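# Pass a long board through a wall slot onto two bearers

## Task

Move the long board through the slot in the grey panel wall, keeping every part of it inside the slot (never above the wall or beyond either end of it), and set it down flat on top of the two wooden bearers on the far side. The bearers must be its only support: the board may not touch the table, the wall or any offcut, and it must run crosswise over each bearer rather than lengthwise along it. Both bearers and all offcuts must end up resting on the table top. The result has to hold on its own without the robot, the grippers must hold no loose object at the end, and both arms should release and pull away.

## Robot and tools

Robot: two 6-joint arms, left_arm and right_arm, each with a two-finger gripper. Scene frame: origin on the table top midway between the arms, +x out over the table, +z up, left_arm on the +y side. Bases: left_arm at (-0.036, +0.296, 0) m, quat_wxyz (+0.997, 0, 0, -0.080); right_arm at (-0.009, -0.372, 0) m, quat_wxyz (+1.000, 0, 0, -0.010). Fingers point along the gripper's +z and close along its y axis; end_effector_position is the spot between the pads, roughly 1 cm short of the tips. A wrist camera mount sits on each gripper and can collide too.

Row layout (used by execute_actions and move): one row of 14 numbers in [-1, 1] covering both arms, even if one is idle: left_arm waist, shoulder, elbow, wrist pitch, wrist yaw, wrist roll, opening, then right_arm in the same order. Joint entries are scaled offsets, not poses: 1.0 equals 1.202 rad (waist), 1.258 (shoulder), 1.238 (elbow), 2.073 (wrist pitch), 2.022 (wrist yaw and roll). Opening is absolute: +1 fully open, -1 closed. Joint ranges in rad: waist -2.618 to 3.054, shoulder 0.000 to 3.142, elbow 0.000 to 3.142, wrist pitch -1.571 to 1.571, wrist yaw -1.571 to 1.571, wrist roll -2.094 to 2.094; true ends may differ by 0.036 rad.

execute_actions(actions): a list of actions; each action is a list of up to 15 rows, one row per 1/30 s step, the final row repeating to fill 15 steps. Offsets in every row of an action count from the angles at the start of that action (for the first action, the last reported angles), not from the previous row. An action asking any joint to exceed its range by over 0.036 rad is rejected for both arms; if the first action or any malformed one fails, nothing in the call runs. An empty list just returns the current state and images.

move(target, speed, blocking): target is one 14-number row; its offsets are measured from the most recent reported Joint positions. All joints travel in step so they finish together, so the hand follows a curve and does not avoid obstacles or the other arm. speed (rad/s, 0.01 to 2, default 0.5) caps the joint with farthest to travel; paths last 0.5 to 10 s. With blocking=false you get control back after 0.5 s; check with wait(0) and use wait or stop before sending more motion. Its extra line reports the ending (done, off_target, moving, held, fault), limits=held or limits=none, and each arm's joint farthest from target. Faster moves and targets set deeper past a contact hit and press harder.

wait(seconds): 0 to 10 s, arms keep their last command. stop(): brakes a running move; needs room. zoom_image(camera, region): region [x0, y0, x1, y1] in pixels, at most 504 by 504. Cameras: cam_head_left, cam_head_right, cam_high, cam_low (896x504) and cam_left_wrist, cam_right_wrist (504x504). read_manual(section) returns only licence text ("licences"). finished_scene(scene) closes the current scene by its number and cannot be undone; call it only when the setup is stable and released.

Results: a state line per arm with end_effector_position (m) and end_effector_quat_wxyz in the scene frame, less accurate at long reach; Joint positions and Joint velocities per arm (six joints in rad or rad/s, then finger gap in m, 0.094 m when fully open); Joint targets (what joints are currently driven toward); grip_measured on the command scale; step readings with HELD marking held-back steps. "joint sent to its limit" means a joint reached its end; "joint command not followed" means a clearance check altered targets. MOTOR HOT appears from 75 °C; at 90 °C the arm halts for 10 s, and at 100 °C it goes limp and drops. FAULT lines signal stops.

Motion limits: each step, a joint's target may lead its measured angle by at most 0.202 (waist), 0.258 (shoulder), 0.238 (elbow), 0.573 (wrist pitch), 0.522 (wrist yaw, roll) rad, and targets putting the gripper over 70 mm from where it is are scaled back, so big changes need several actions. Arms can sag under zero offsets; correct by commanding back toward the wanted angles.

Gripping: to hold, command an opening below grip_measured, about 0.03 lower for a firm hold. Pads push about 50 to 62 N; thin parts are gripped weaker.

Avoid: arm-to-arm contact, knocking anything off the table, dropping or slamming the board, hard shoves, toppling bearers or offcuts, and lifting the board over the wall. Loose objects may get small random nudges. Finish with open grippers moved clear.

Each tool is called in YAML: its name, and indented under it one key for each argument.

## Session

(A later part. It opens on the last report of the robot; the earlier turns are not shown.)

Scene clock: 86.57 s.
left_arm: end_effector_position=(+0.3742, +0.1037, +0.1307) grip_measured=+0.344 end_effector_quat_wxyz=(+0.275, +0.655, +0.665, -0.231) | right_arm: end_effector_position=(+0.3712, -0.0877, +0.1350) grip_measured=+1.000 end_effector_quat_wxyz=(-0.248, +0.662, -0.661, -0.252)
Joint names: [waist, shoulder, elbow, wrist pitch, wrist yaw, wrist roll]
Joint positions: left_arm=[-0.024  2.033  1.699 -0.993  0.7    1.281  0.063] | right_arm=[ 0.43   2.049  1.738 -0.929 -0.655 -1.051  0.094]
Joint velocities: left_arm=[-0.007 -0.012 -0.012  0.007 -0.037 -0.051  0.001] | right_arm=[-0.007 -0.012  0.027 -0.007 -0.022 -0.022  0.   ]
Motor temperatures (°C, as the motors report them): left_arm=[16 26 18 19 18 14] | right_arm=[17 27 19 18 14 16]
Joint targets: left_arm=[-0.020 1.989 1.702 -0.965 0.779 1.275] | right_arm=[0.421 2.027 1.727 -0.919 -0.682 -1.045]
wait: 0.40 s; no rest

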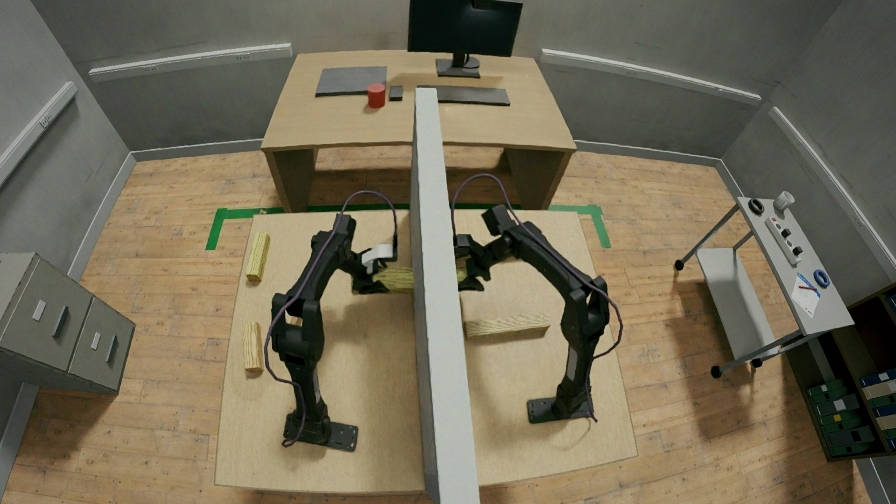

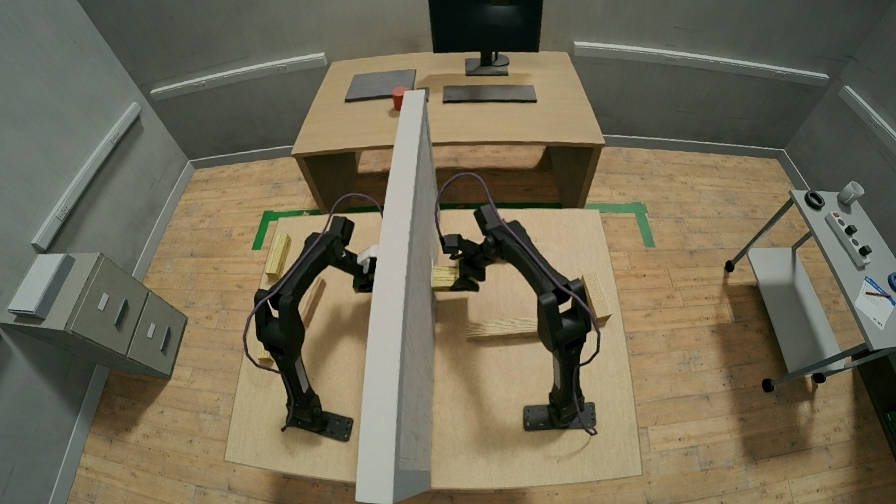

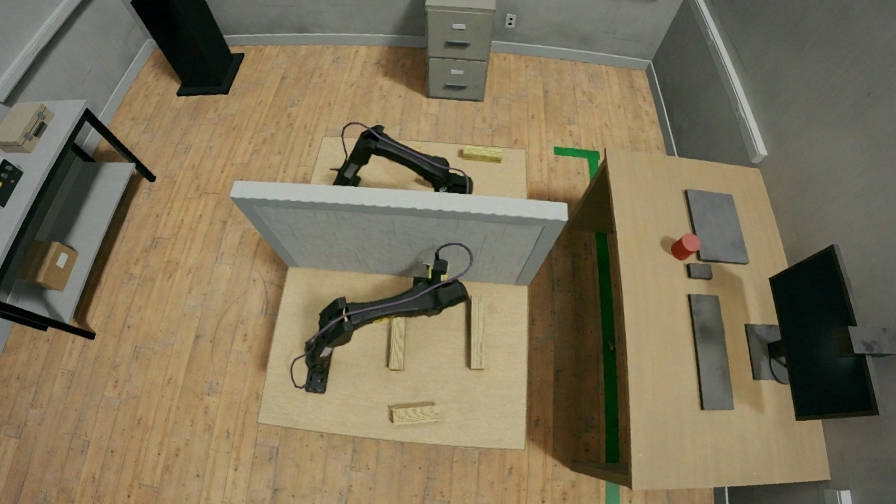

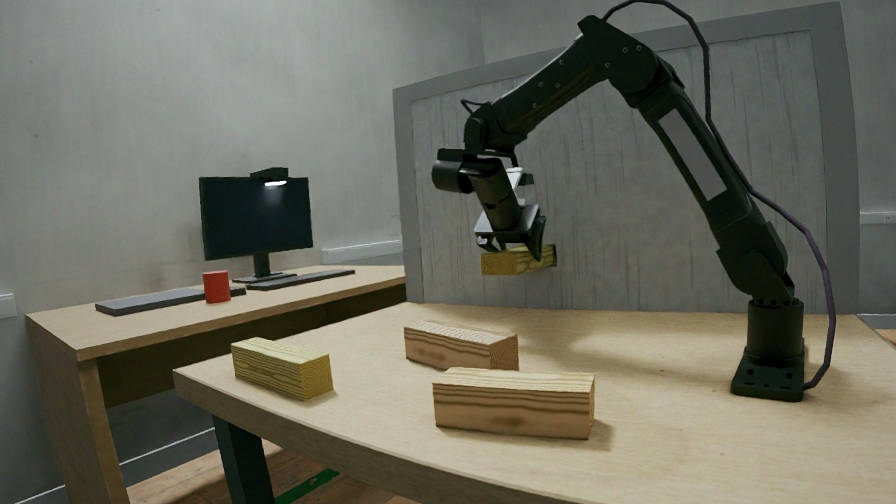

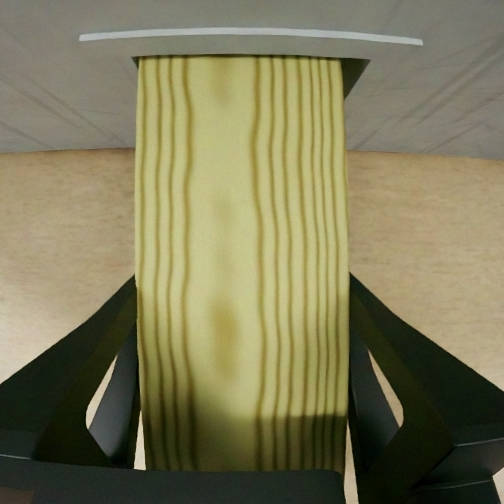

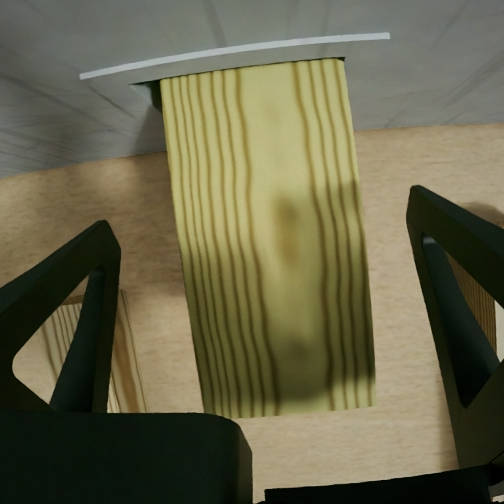

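execute_actions:
  actions:
    - [[0.00333,-0.03498,0.00242,0.01351,0.03907,-0.00297,0.12,-0.00416,-0.00781,-0.01557,0.00885,-0.01335,0.00297,1.0],[0.00333,-0.03498,0.00242,0.01351,0.03907,-0.00297,0.12,-0.00416,0.00051,-0.02275,0.01353,-0.01335,0.00297,1.0],[0.00333,-0.03498,0.00242,0.01351,0.03907,-0.00297,0.12,-0.00416,0.00587,-0.02783,0.01867,-0.01335,0.00297,1.0],[0.00333,-0.03498,0.00242,0.01351,0.03907,-0.00297,0.12,-0.00416,0.00662,-0.03380,0.02411,-0.01335,0.00297,1.0],[0.00333,-0.03498,0.00242,0.01351,0.03907,-0.00297,0.12,-0.00416,0.00750,-0.04040,0.02967,-0.01335,0.00297,1.0],[0.00333,-0.03498,0.00242,0.01351,0.03907,-0.00297,0.12,-0.00416,0.00848,-0.04738,0.03518,-0.01335,0.00297,1.0],[0.00333,-0.03498,0.00242,0.01351,0.03907,-0.00297,0.12,-0.00416,0.00951,-0.05448,0.04046,-0.01335,0.00297,1.0],[0.00333,-0.03498,0.00242,0.01351,0.03907,-0.00297,0.12,-0.00416,0.01057,-0.06146,0.04534,-0.01335,0.00297,1.0],[0.00333,-0.03498,0.00242,0.01351,0.03907,-0.00297,0.12,-0.00416,0.01160,-0.06645,0.04965,-0.01335,0.00297,1.0],[0.00333,-0.03498,0.00242,0.01351,0.03907,-0.00297,0.12,-0.00416,0.01258,-0.07080,0.05348,-0.01335,0.00297,1.0],[0.00333,-0.03498,0.00242,0.01351,0.03907,-0.00297,0.12,-0.00416,0.01346,-0.07426,0.05665,-0.01335,0.00297,1.0],[0.00333,-0.03498,0.00242,0.01351,0.03907,-0.00297,0.12,-0.00416,0.01422,-0.07659,0.05861,-0.01335,0.00297,1.0],[0.00333,-0.03498,0.00242,0.01351,0.03907,-0.00297,0.12,-0.00416,0.01480,-0.07914,0.05959,-0.01335,0.00297,1.0],[0.00333,-0.03498,0.00242,0.01351,0.03907,-0.00297,0.12,-0.00416,0.01518,-0.08005,0.05861,-0.01335,0.00297,1.0],[0.00333,-0.03498,0.00242,0.01351,0.03907,-0.00297,0.12,-0.00416,0.01531,-0.08005,0.05372,-0.01335,0.00297,1.0]]

wait:
  seconds: 0.4

zoom_image:
  camera: "cam_low"
  region: [530, 236, 566, 272]

Scene clock: 88.40 s.
left_arm: end_effector_position=(+0.3742, +0.1037, +0.1307) grip_measured=+0.344 end_effector_quat_wxyz=(+0.275, +0.655, +0.665, -0.231) | right_arm: end_effector_position=(+0.3717, -0.0871, +0.1113) grip_measured=+1.000 end_effector_quat_wxyz=(-0.250, +0.663, -0.659, -0.252)
Joint names: [waist, shoulder, elbow, wrist pitch, wrist yaw, wrist roll]
Joint positions: left_arm=[-0.024  2.033  1.699 -0.993  0.7    1.281  0.063] | right_arm=[ 0.43   2.06   1.657 -0.832 -0.657 -1.051  0.094]
Joint velocities: left_arm=[ 0.002 -0.032 -0.007  0.051 -0.037 -0.022 -0.   ] | right_arm=[ 0.017  0.042 -0.056  0.066  0.037 -0.066  0.   ]
Motor temperatures (°C, as the motors report them): left_arm=[16 26 18 19 18 14] | right_arm=[17 27 19 18 14 16]
Joint targets: left_arm=[-0.020 1.989 1.702 -0.965 0.779 1.275] | right_arm=[0.425 2.068 1.639 -0.817 -0.682 -1.045]
Step readings (joint positions):
0: left_arm=[-0.024 2.033 1.699 -0.993 0.700 1.281] | right_arm=[0.430 2.049 1.738 -0.926 -0.656 -1.051]
1: left_arm=[-0.024 2.033 1.699 -0.993 0.700 1.281] | right_arm=[0.430 2.049 1.738 -0.925 -0.656 -1.051]
2: left_arm=[-0.024 2.033 1.699 -0.993 0.700 1.281] | right_arm=[0.430 2.049 1.737 -0.922 -0.656 -1.051]
4: left_arm=[-0.024 2.033 1.699 -0.993 0.700 1.281] | right_arm=[0.430 2.049 1.728 -0.909 -0.657 -1.051]
8: left_arm=[-0.024 2.033 1.699 -0.993 0.700 1.281] | right_arm=[0.430 2.049 1.694 -0.876 -0.657 -1.051]
15: Joint positions above

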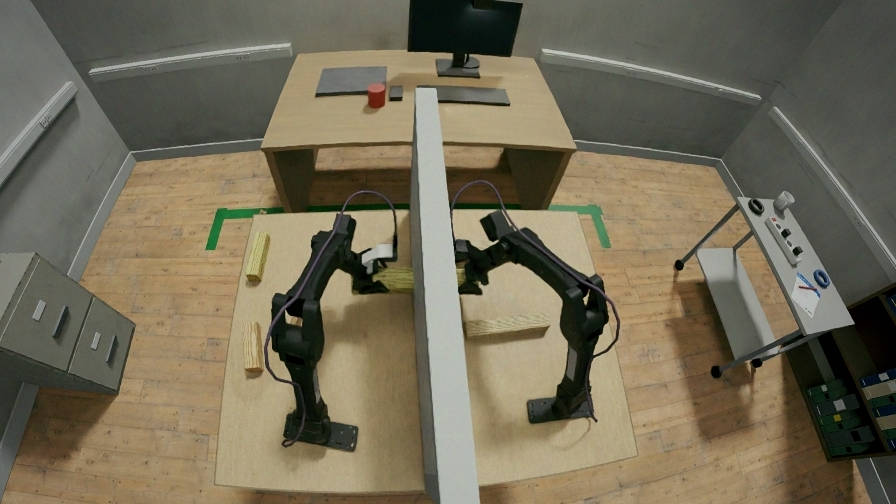

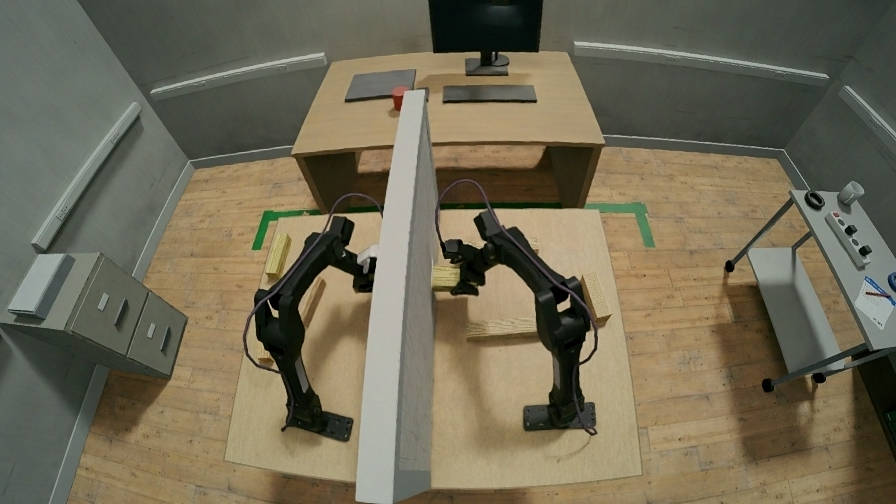

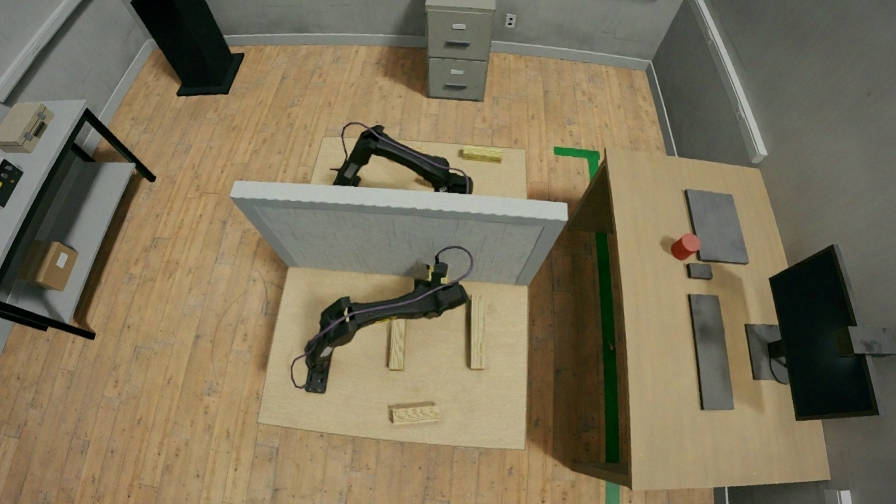

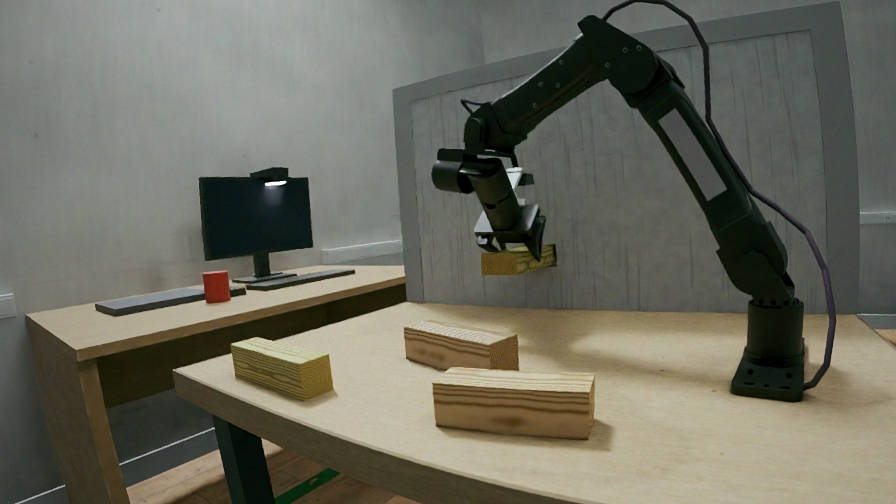

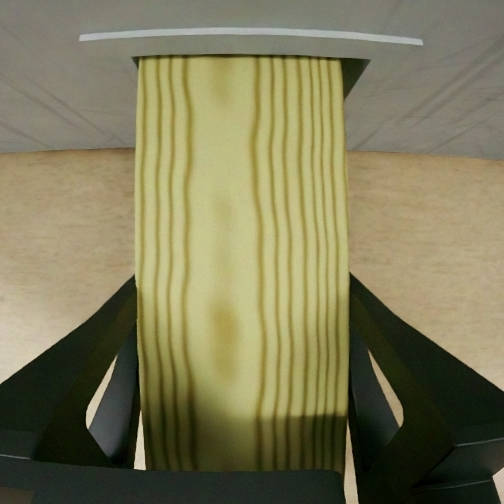

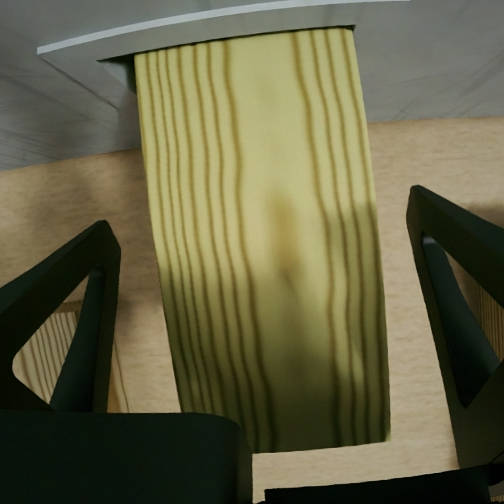

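Scene clock: 88.80 s.
left_arm: end_effector_position=(+0.3742, +0.1037, +0.1307) grip_measured=+0.344 end_effector_quat_wxyz=(+0.275, +0.655, +0.665, -0.231) | right_arm: end_effector_position=(+0.3725, -0.0868, +0.1099) grip_measured=+1.000 end_effector_quat_wxyz=(-0.251, +0.663, -0.659, -0.252)
Joint names: [waist, shoulder, elbow, wrist pitch, wrist yaw, wrist roll]
Joint positions: left_arm=[-0.024  2.033  1.699 -0.993  0.7    1.281  0.063] | right_arm=[ 0.43   2.062  1.655 -0.825 -0.657 -1.051  0.094]
Joint velocities: left_arm=[-0.002  0.007  0.007 -0.022 -0.095  0.022  0.   ] | right_arm=[-0.017 -0.007 -0.012 -0.022 -0.066 -0.007  0.   ]
Motor temperatures (°C, as the motors report them): left_arm=[16 26 18 19 18 14] | right_arm=[17 27 19 18 14 16]
Joint targets: left_arm=[-0.020 1.989 1.702 -0.965 0.779 1.275] | right_arm=[0.425 2.068 1.639 -0.817 -0.682 -1.045]
wait: 0.40 s; no rest

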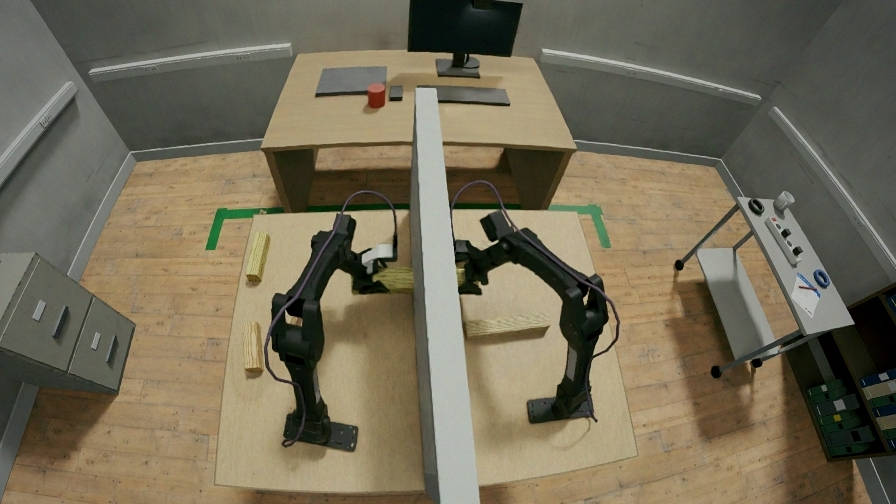

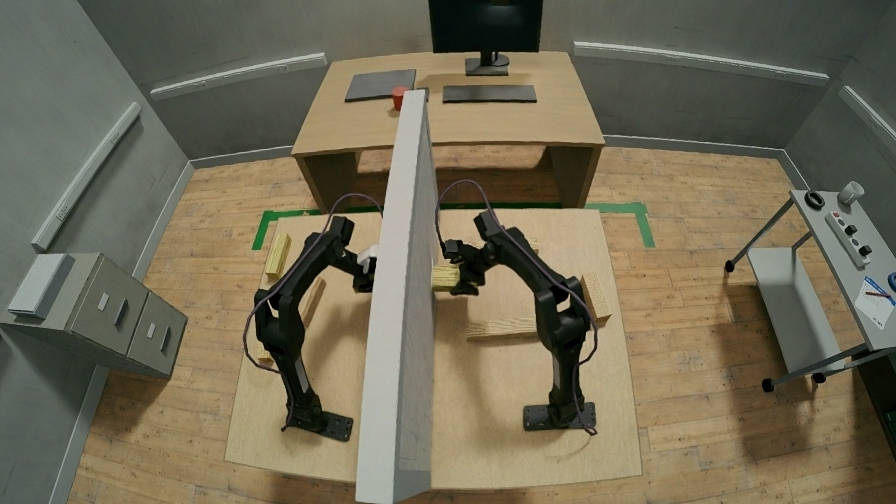

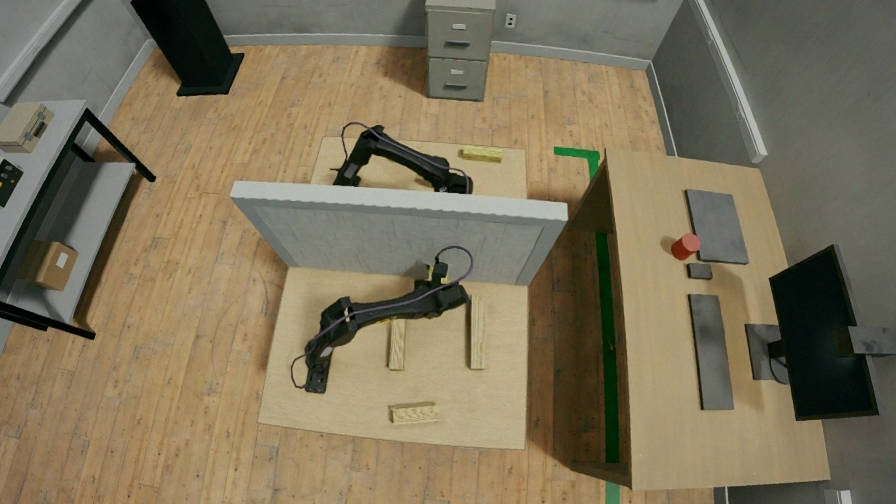

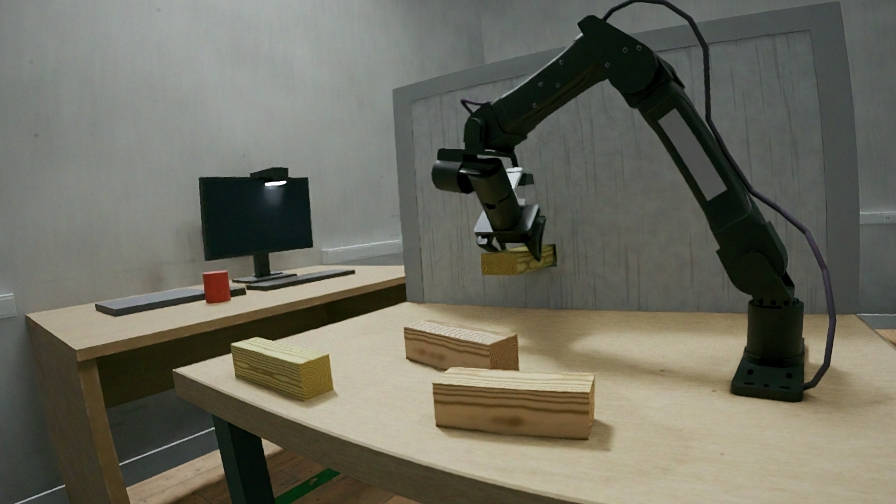

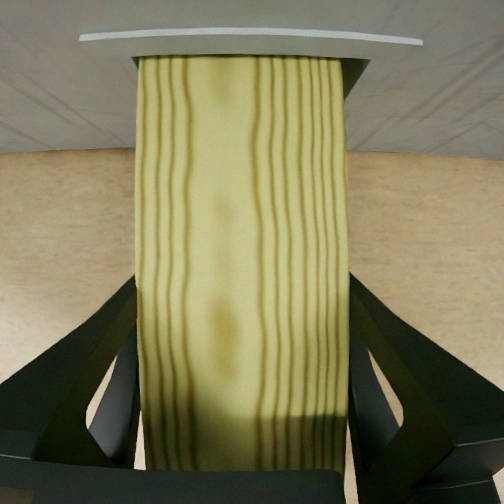

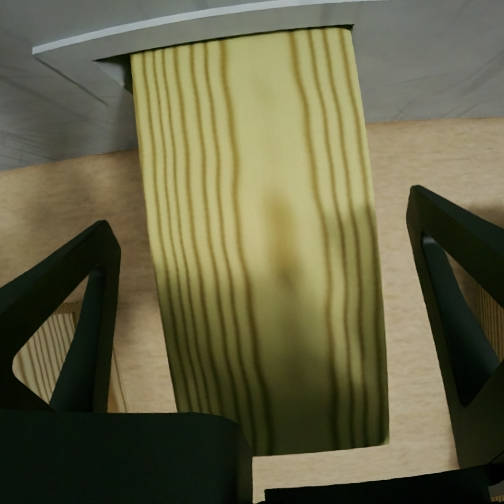

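Region (530, 236, 566, 272) of cam_low's 896x504 image, scaled by 14.000, with more detail than that image has.

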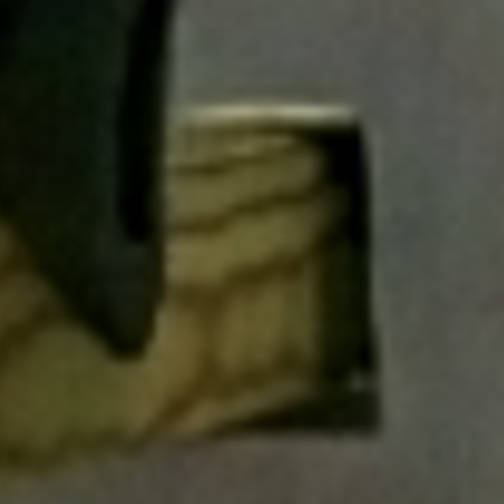

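execute_actions:
  actions:
    - [[0.00333,-0.03498,0.00242,0.01351,0.03907,-0.00297,0.12,-0.00416,0.00477,-0.01777,0.00386,-0.01236,0.00297,1.0],[0.00333,-0.03498,0.00242,0.01351,0.03907,-0.00297,0.12,-0.00416,0.00477,-0.02181,0.00386,-0.01236,0.00297,0.95],[0.00333,-0.03498,0.00242,0.01351,0.03907,-0.00297,0.12,-0.00416,0.00477,-0.02181,0.00386,-0.01236,0.00297,0.9],[0.00333,-0.03498,0.00242,0.01351,0.03907,-0.00297,0.12,-0.00416,0.00477,-0.02181,0.00386,-0.01236,0.00297,0.85],[0.00333,-0.03498,0.00242,0.01351,0.03907,-0.00297,0.12,-0.00416,0.00477,-0.02181,0.00386,-0.01236,0.00297,0.8],[0.00333,-0.03498,0.00242,0.01351,0.03907,-0.00297,0.12,-0.00416,0.00477,-0.02181,0.00386,-0.01236,0.00297,0.75],[0.00333,-0.03498,0.00242,0.01351,0.03907,-0.00297,0.12,-0.00416,0.00477,-0.02181,0.00386,-0.01236,0.00297,0.7],[0.00333,-0.03498,0.00242,0.01351,0.03907,-0.00297,0.12,-0.00416,0.00477,-0.02181,0.00386,-0.01236,0.00297,0.65],[0.00333,-0.03498,0.00242,0.01351,0.03907,-0.00297,0.12,-0.00416,0.00477,-0.02181,0.00386,-0.01236,0.00297,0.6],[0.00333,-0.03498,0.00242,0.01351,0.03907,-0.00297,0.12,-0.00416,0.00477,-0.02181,0.00386,-0.01236,0.00297,0.55]]

zoom_image:
  camera: "cam_low"
  region: [530, 236, 566, 272]

Scene clock: 90.07 s.
left_arm: end_effector_position=(+0.3742, +0.1037, +0.1307) grip_measured=+0.344 end_effector_quat_wxyz=(+0.275, +0.655, +0.665, -0.231) | right_arm: end_effector_position=(+0.3726, -0.0867, +0.1100) grip_measured=+0.553 end_effector_quat_wxyz=(-0.252, +0.662, -0.659, -0.252)
Joint names: [waist, shoulder, elbow, wrist pitch, wrist yaw, wrist roll]
Joint positions: left_arm=[-0.024  2.033  1.699 -0.993  0.7    1.281  0.063] | right_arm=[ 0.43   2.062  1.655 -0.824 -0.657 -1.05   0.073]
Joint velocities: left_arm=[-0.037  0.002 -0.002  0.051 -0.022 -0.037  0.001] | right_arm=[-0.007 -0.007 -0.012 -0.037 -0.022  0.007  0.001]
Motor temperatures (°C, as the motors report them): left_arm=[16 26 18 19 18 14] | right_arm=[17 27 18 18 14 16]
Joint targets: left_arm=[-0.020 1.989 1.702 -0.965 0.779 1.275] | right_arm=[0.425 2.068 1.628 -0.817 -0.682 -1.045]
Step readings (joint positions):
0: left_arm=[-0.024 2.033 1.699 -0.993 0.700 1.281] | right_arm=[0.430 2.062 1.655 -0.824 -0.657 -1.051]
1: left_arm=[-0.024 2.033 1.699 -0.993 0.700 1.281] | right_arm=[0.430 2.062 1.655 -0.824 -0.657 -1.051]
2: left_arm=[-0.024 2.033 1.699 -0.993 0.700 1.281] | right_arm=[0.430 2.062 1.655 -0.824 -0.657 -1.051]
4: left_arm=[-0.024 2.033 1.699 -0.993 0.700 1.281] | right_arm=[0.430 2.062 1.655 -0.824 -0.657 -1.051]
8: left_arm=[-0.024 2.033 1.699 -0.993 0.700 1.281] | right_arm=[0.430 2.062 1.655 -0.824 -0.657 -1.051]
15: Joint positions above

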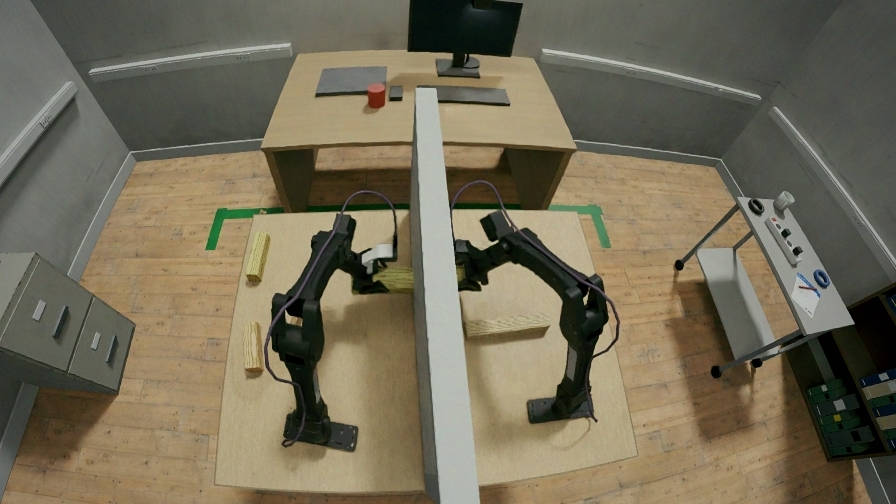

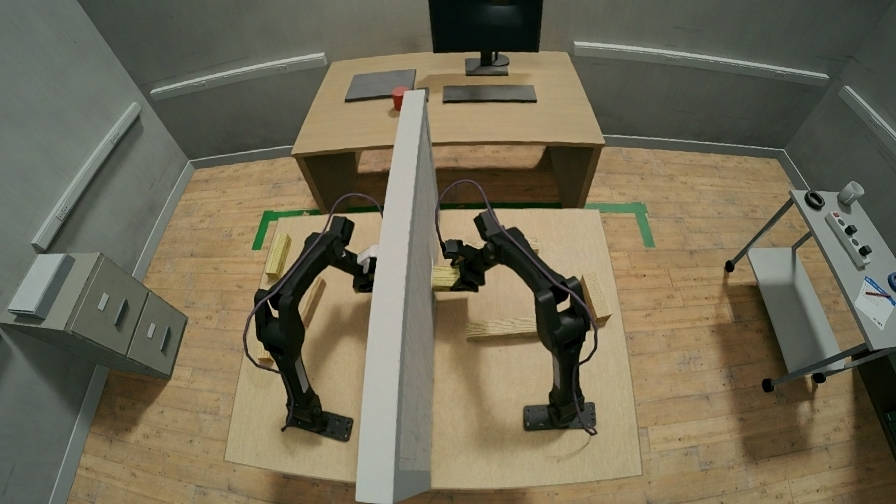

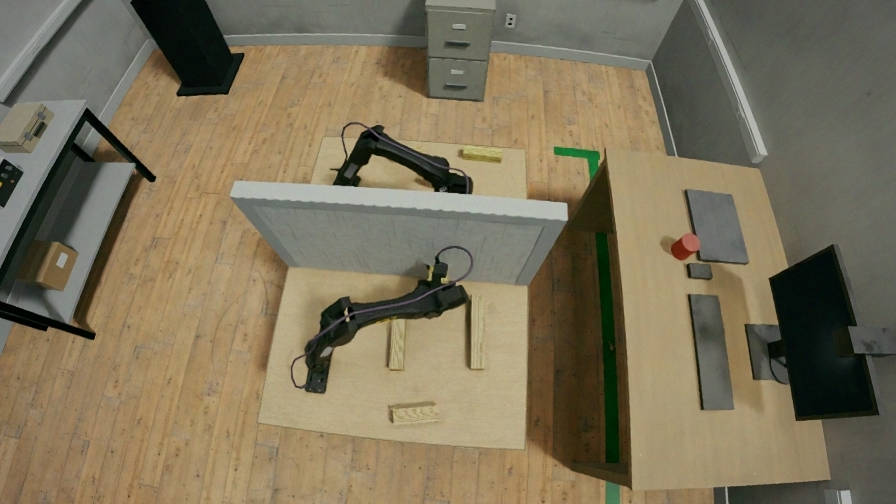

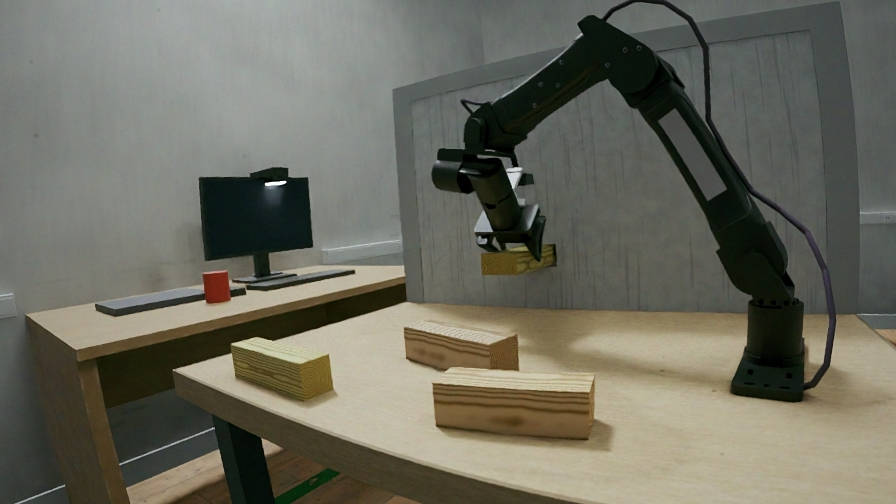

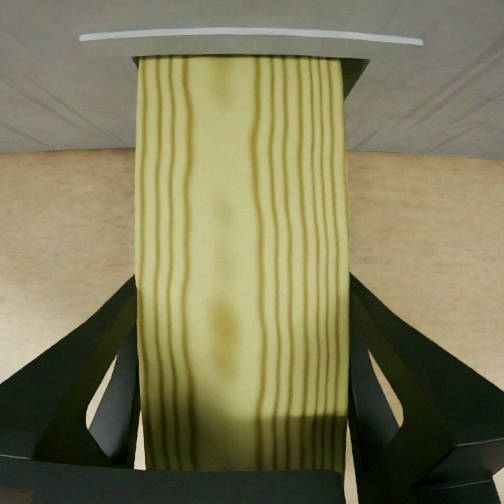

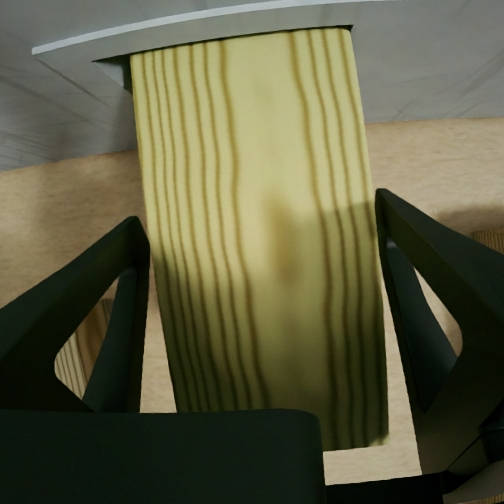

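Region (530, 236, 566, 272) of cam_low's 896x504 image, scaled by 14.000, with more detail than that image has.

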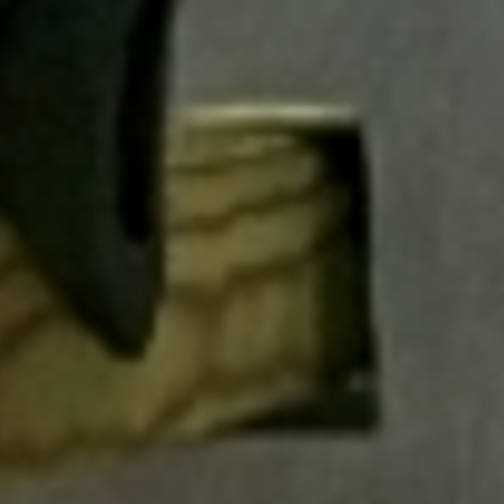

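execute_actions:
  actions: []

Scene clock: 90.63 s.
left_arm: end_effector_position=(+0.3742, +0.1037, +0.1307) grip_measured=+0.344 end_effector_quat_wxyz=(+0.275, +0.655, +0.665, -0.231) | right_arm: end_effector_position=(+0.3726, -0.0867, +0.1100) grip_measured=+0.553 end_effector_quat_wxyz=(-0.252, +0.662, -0.659, -0.252)
Joint names: [waist, shoulder, elbow, wrist pitch, wrist yaw, wrist roll]
Joint positions: left_arm=[-0.024  2.033  1.699 -0.993  0.7    1.281  0.063] | right_arm=[ 0.43   2.062  1.655 -0.824 -0.657 -1.05   0.073]
Joint velocities: left_arm=[ 0.012 -0.007  0.002 -0.051 -0.007 -0.051 -0.   ] | right_arm=[-0.017 -0.002 -0.017 -0.037  0.022 -0.022  0.   ]
Motor temperatures (°C, as the motors report them): left_arm=[16 27 18 19 18 14] | right_arm=[17 27 18 18 14 16]
Joint targets: left_arm=[-0.020 1.989 1.702 -0.965 0.779 1.275] | right_arm=[0.425 2.068 1.628 -0.817 -0.682 -1.045]

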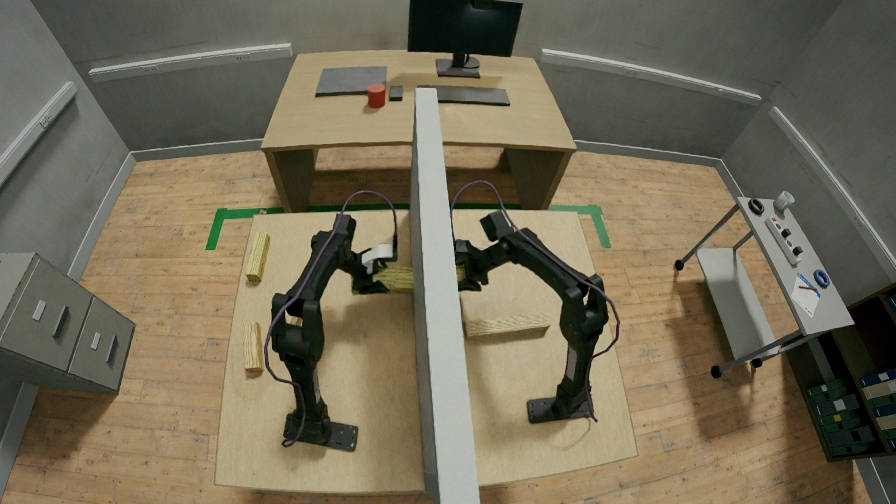

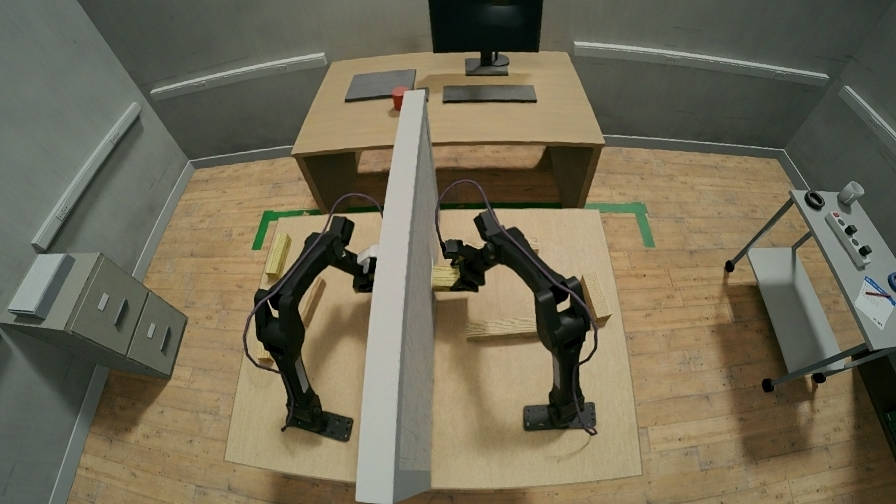

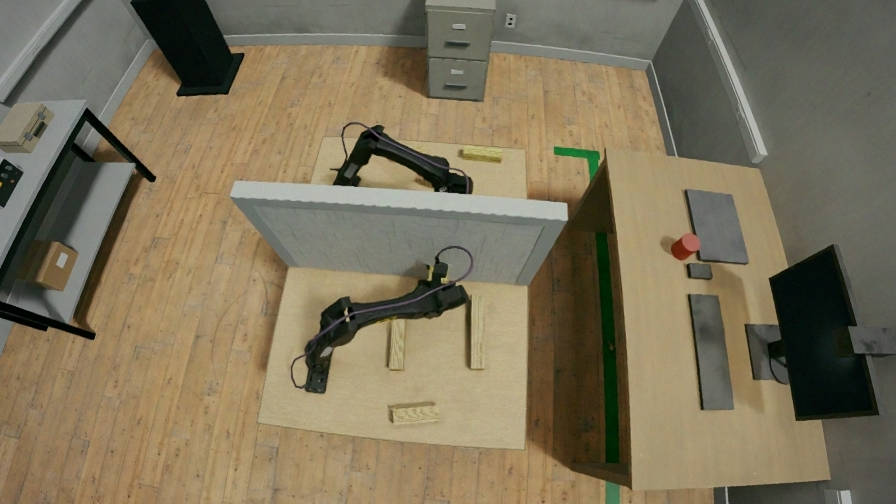

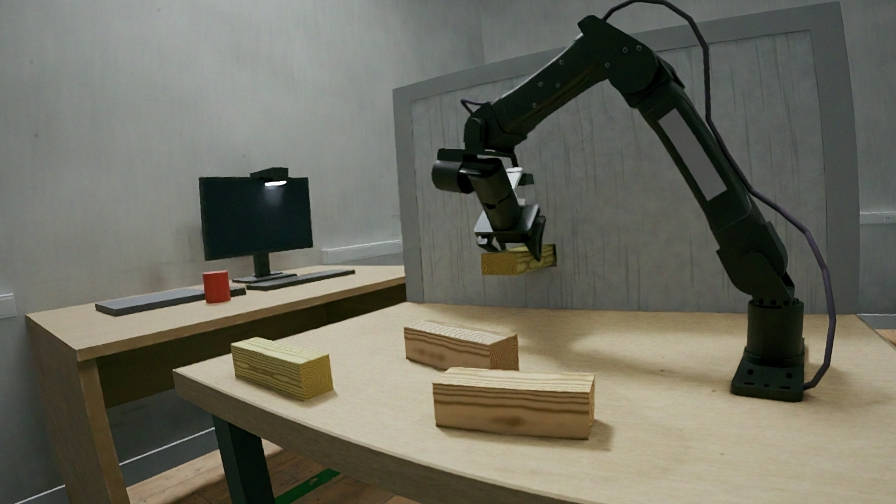

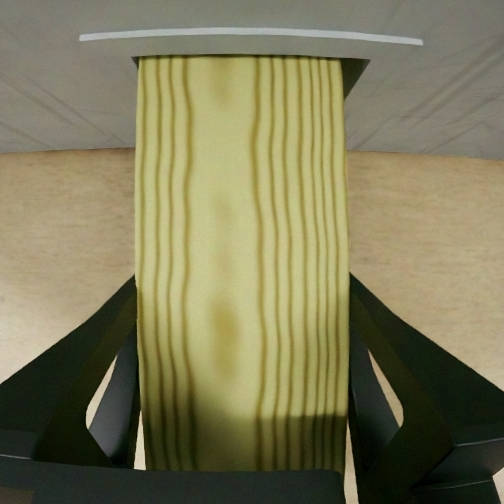

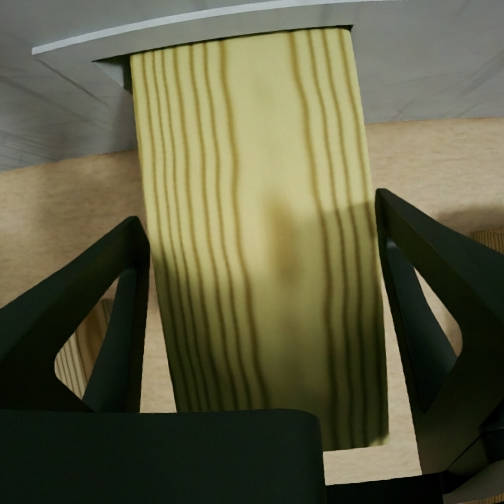

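execute_actions:
  actions:
    - [[0.00333,-0.03498,0.00242,0.01351,0.03907,-0.00297,0.12, -0.00416,0.00477,-0.0260,0.0045,-0.01236,0.00247,0.55],[0.00333,-0.03498,0.00242,0.01351,0.03907,-0.00297,0.12, -0.00416,0.00477,-0.0310,0.0060,-0.01236,0.00247,0.55],[0.00333,-0.03498,0.00242,0.01351,0.03907,-0.00297,0.12, -0.00416,0.00477,-0.0320,0.0075,-0.01236,0.00247,0.55],[0.00333,-0.03498,0.00242,0.01351,0.03907,-0.00297,0.12, -0.00416,0.00477,-0.0290,0.0090,-0.01236,0.00247,0.55],[0.00333,-0.03498,0.00242,0.01351,0.03907,-0.00297,0.12, -0.00416,0.00477,-0.0240,0.0100,-0.01236,0.00247,0.55],[0.00333,-0.03498,0.00242,0.01351,0.03907,-0.00297,0.12, -0.00416,0.00477,-0.0215,0.0092,-0.01236,0.00247,0.55]]

Scene clock: 91.47 s.
left_arm: end_effector_position=(+0.3744, +0.1038, +0.1306) grip_measured=+0.344 end_effector_quat_wxyz=(+0.275, +0.655, +0.665, -0.230) | right_arm: end_effector_position=(+0.3707, -0.0874, +0.1051) grip_measured=+0.553 end_effector_quat_wxyz=(-0.249, +0.662, -0.660, -0.253)
Joint names: [waist, shoulder, elbow, wrist pitch, wrist yaw, wrist roll]
Joint positions: left_arm=[-0.024  2.033  1.699 -0.992  0.698  1.281  0.063] | right_arm=[ 0.43   2.062  1.636 -0.812 -0.658 -1.05   0.073]
Joint velocities: left_arm=[ 0.002  0.007  0.007 -0.051 -0.051  0.022  0.   ] | right_arm=[-0.002 -0.017  0.002 -0.007 -0.007  0.022 -0.   ]
Motor temperatures (°C, as the motors report them): left_arm=[16 27 18 19 18 14] | right_arm=[17 27 18 18 15 16]
Joint targets: left_arm=[-0.020 1.989 1.702 -0.965 0.779 1.275] | right_arm=[0.425 2.068 1.628 -0.805 -0.682 -1.045]
Step readings (joint positions):
0: left_arm=[-0.024 2.033 1.699 -0.993 0.700 1.281] | right_arm=[0.430 2.062 1.655 -0.824 -0.657 -1.050]
1: left_arm=[-0.024 2.033 1.699 -0.993 0.700 1.281] | right_arm=[0.430 2.062 1.652 -0.822 -0.657 -1.050]
2: left_arm=[-0.024 2.033 1.699 -0.993 0.700 1.281] | right_arm=[0.430 2.062 1.648 -0.820 -0.658 -1.050]
4: left_arm=[-0.024 2.033 1.699 -0.993 0.700 1.281] | right_arm=[0.430 2.062 1.639 -0.818 -0.658 -1.050]
8: left_arm=[-0.024 2.033 1.699 -0.992 0.699 1.281] | right_arm=[0.430 2.062 1.636 -0.813 -0.658 -1.050]
15: Joint positions above

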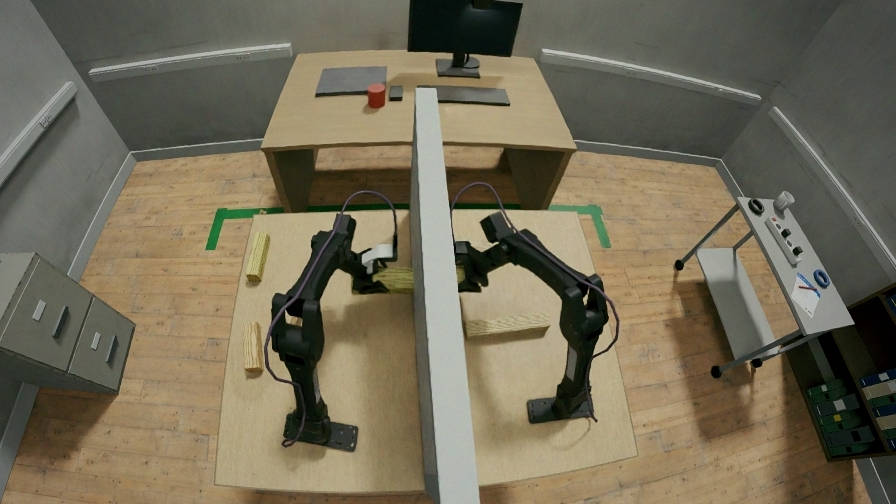

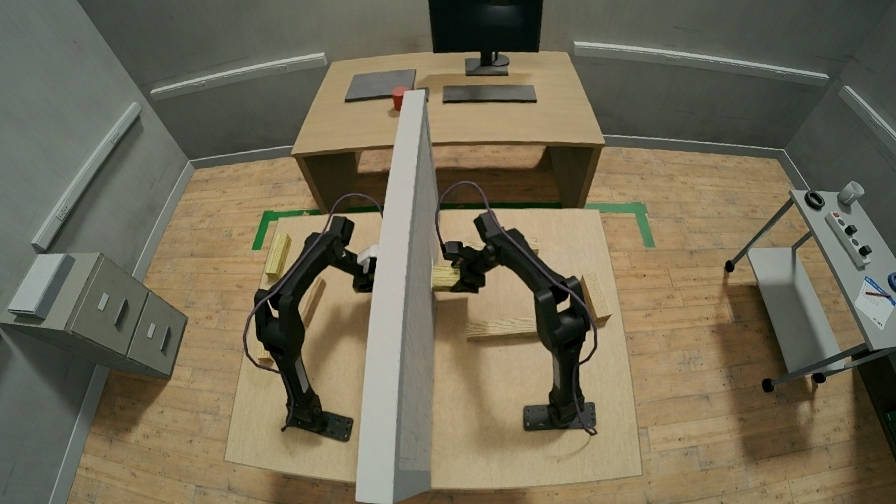

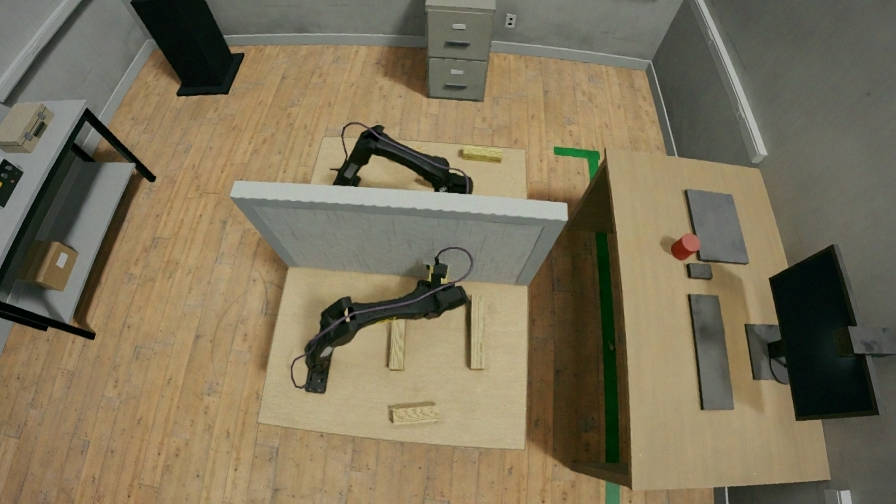

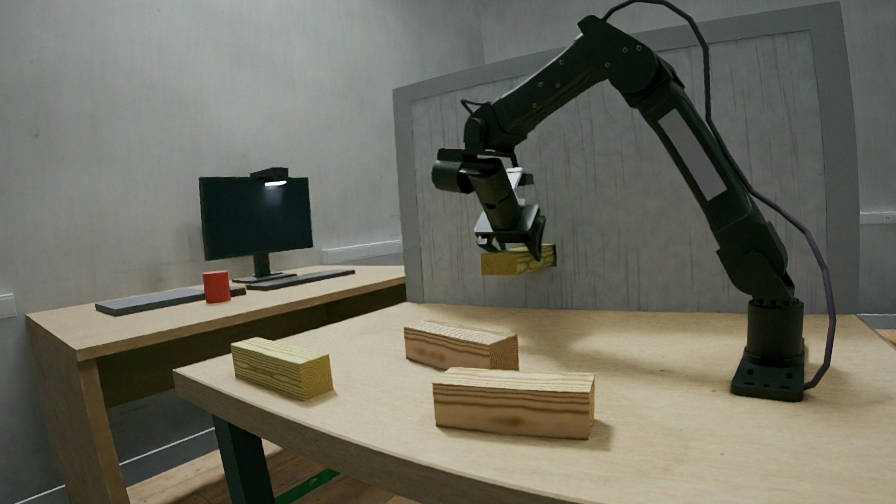

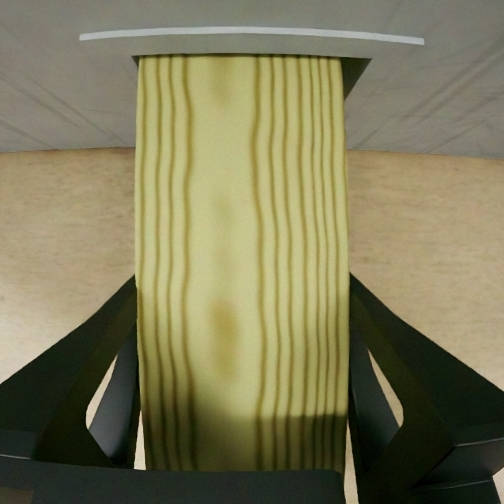

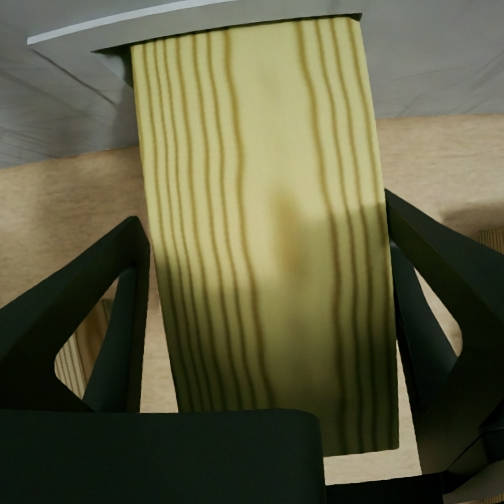

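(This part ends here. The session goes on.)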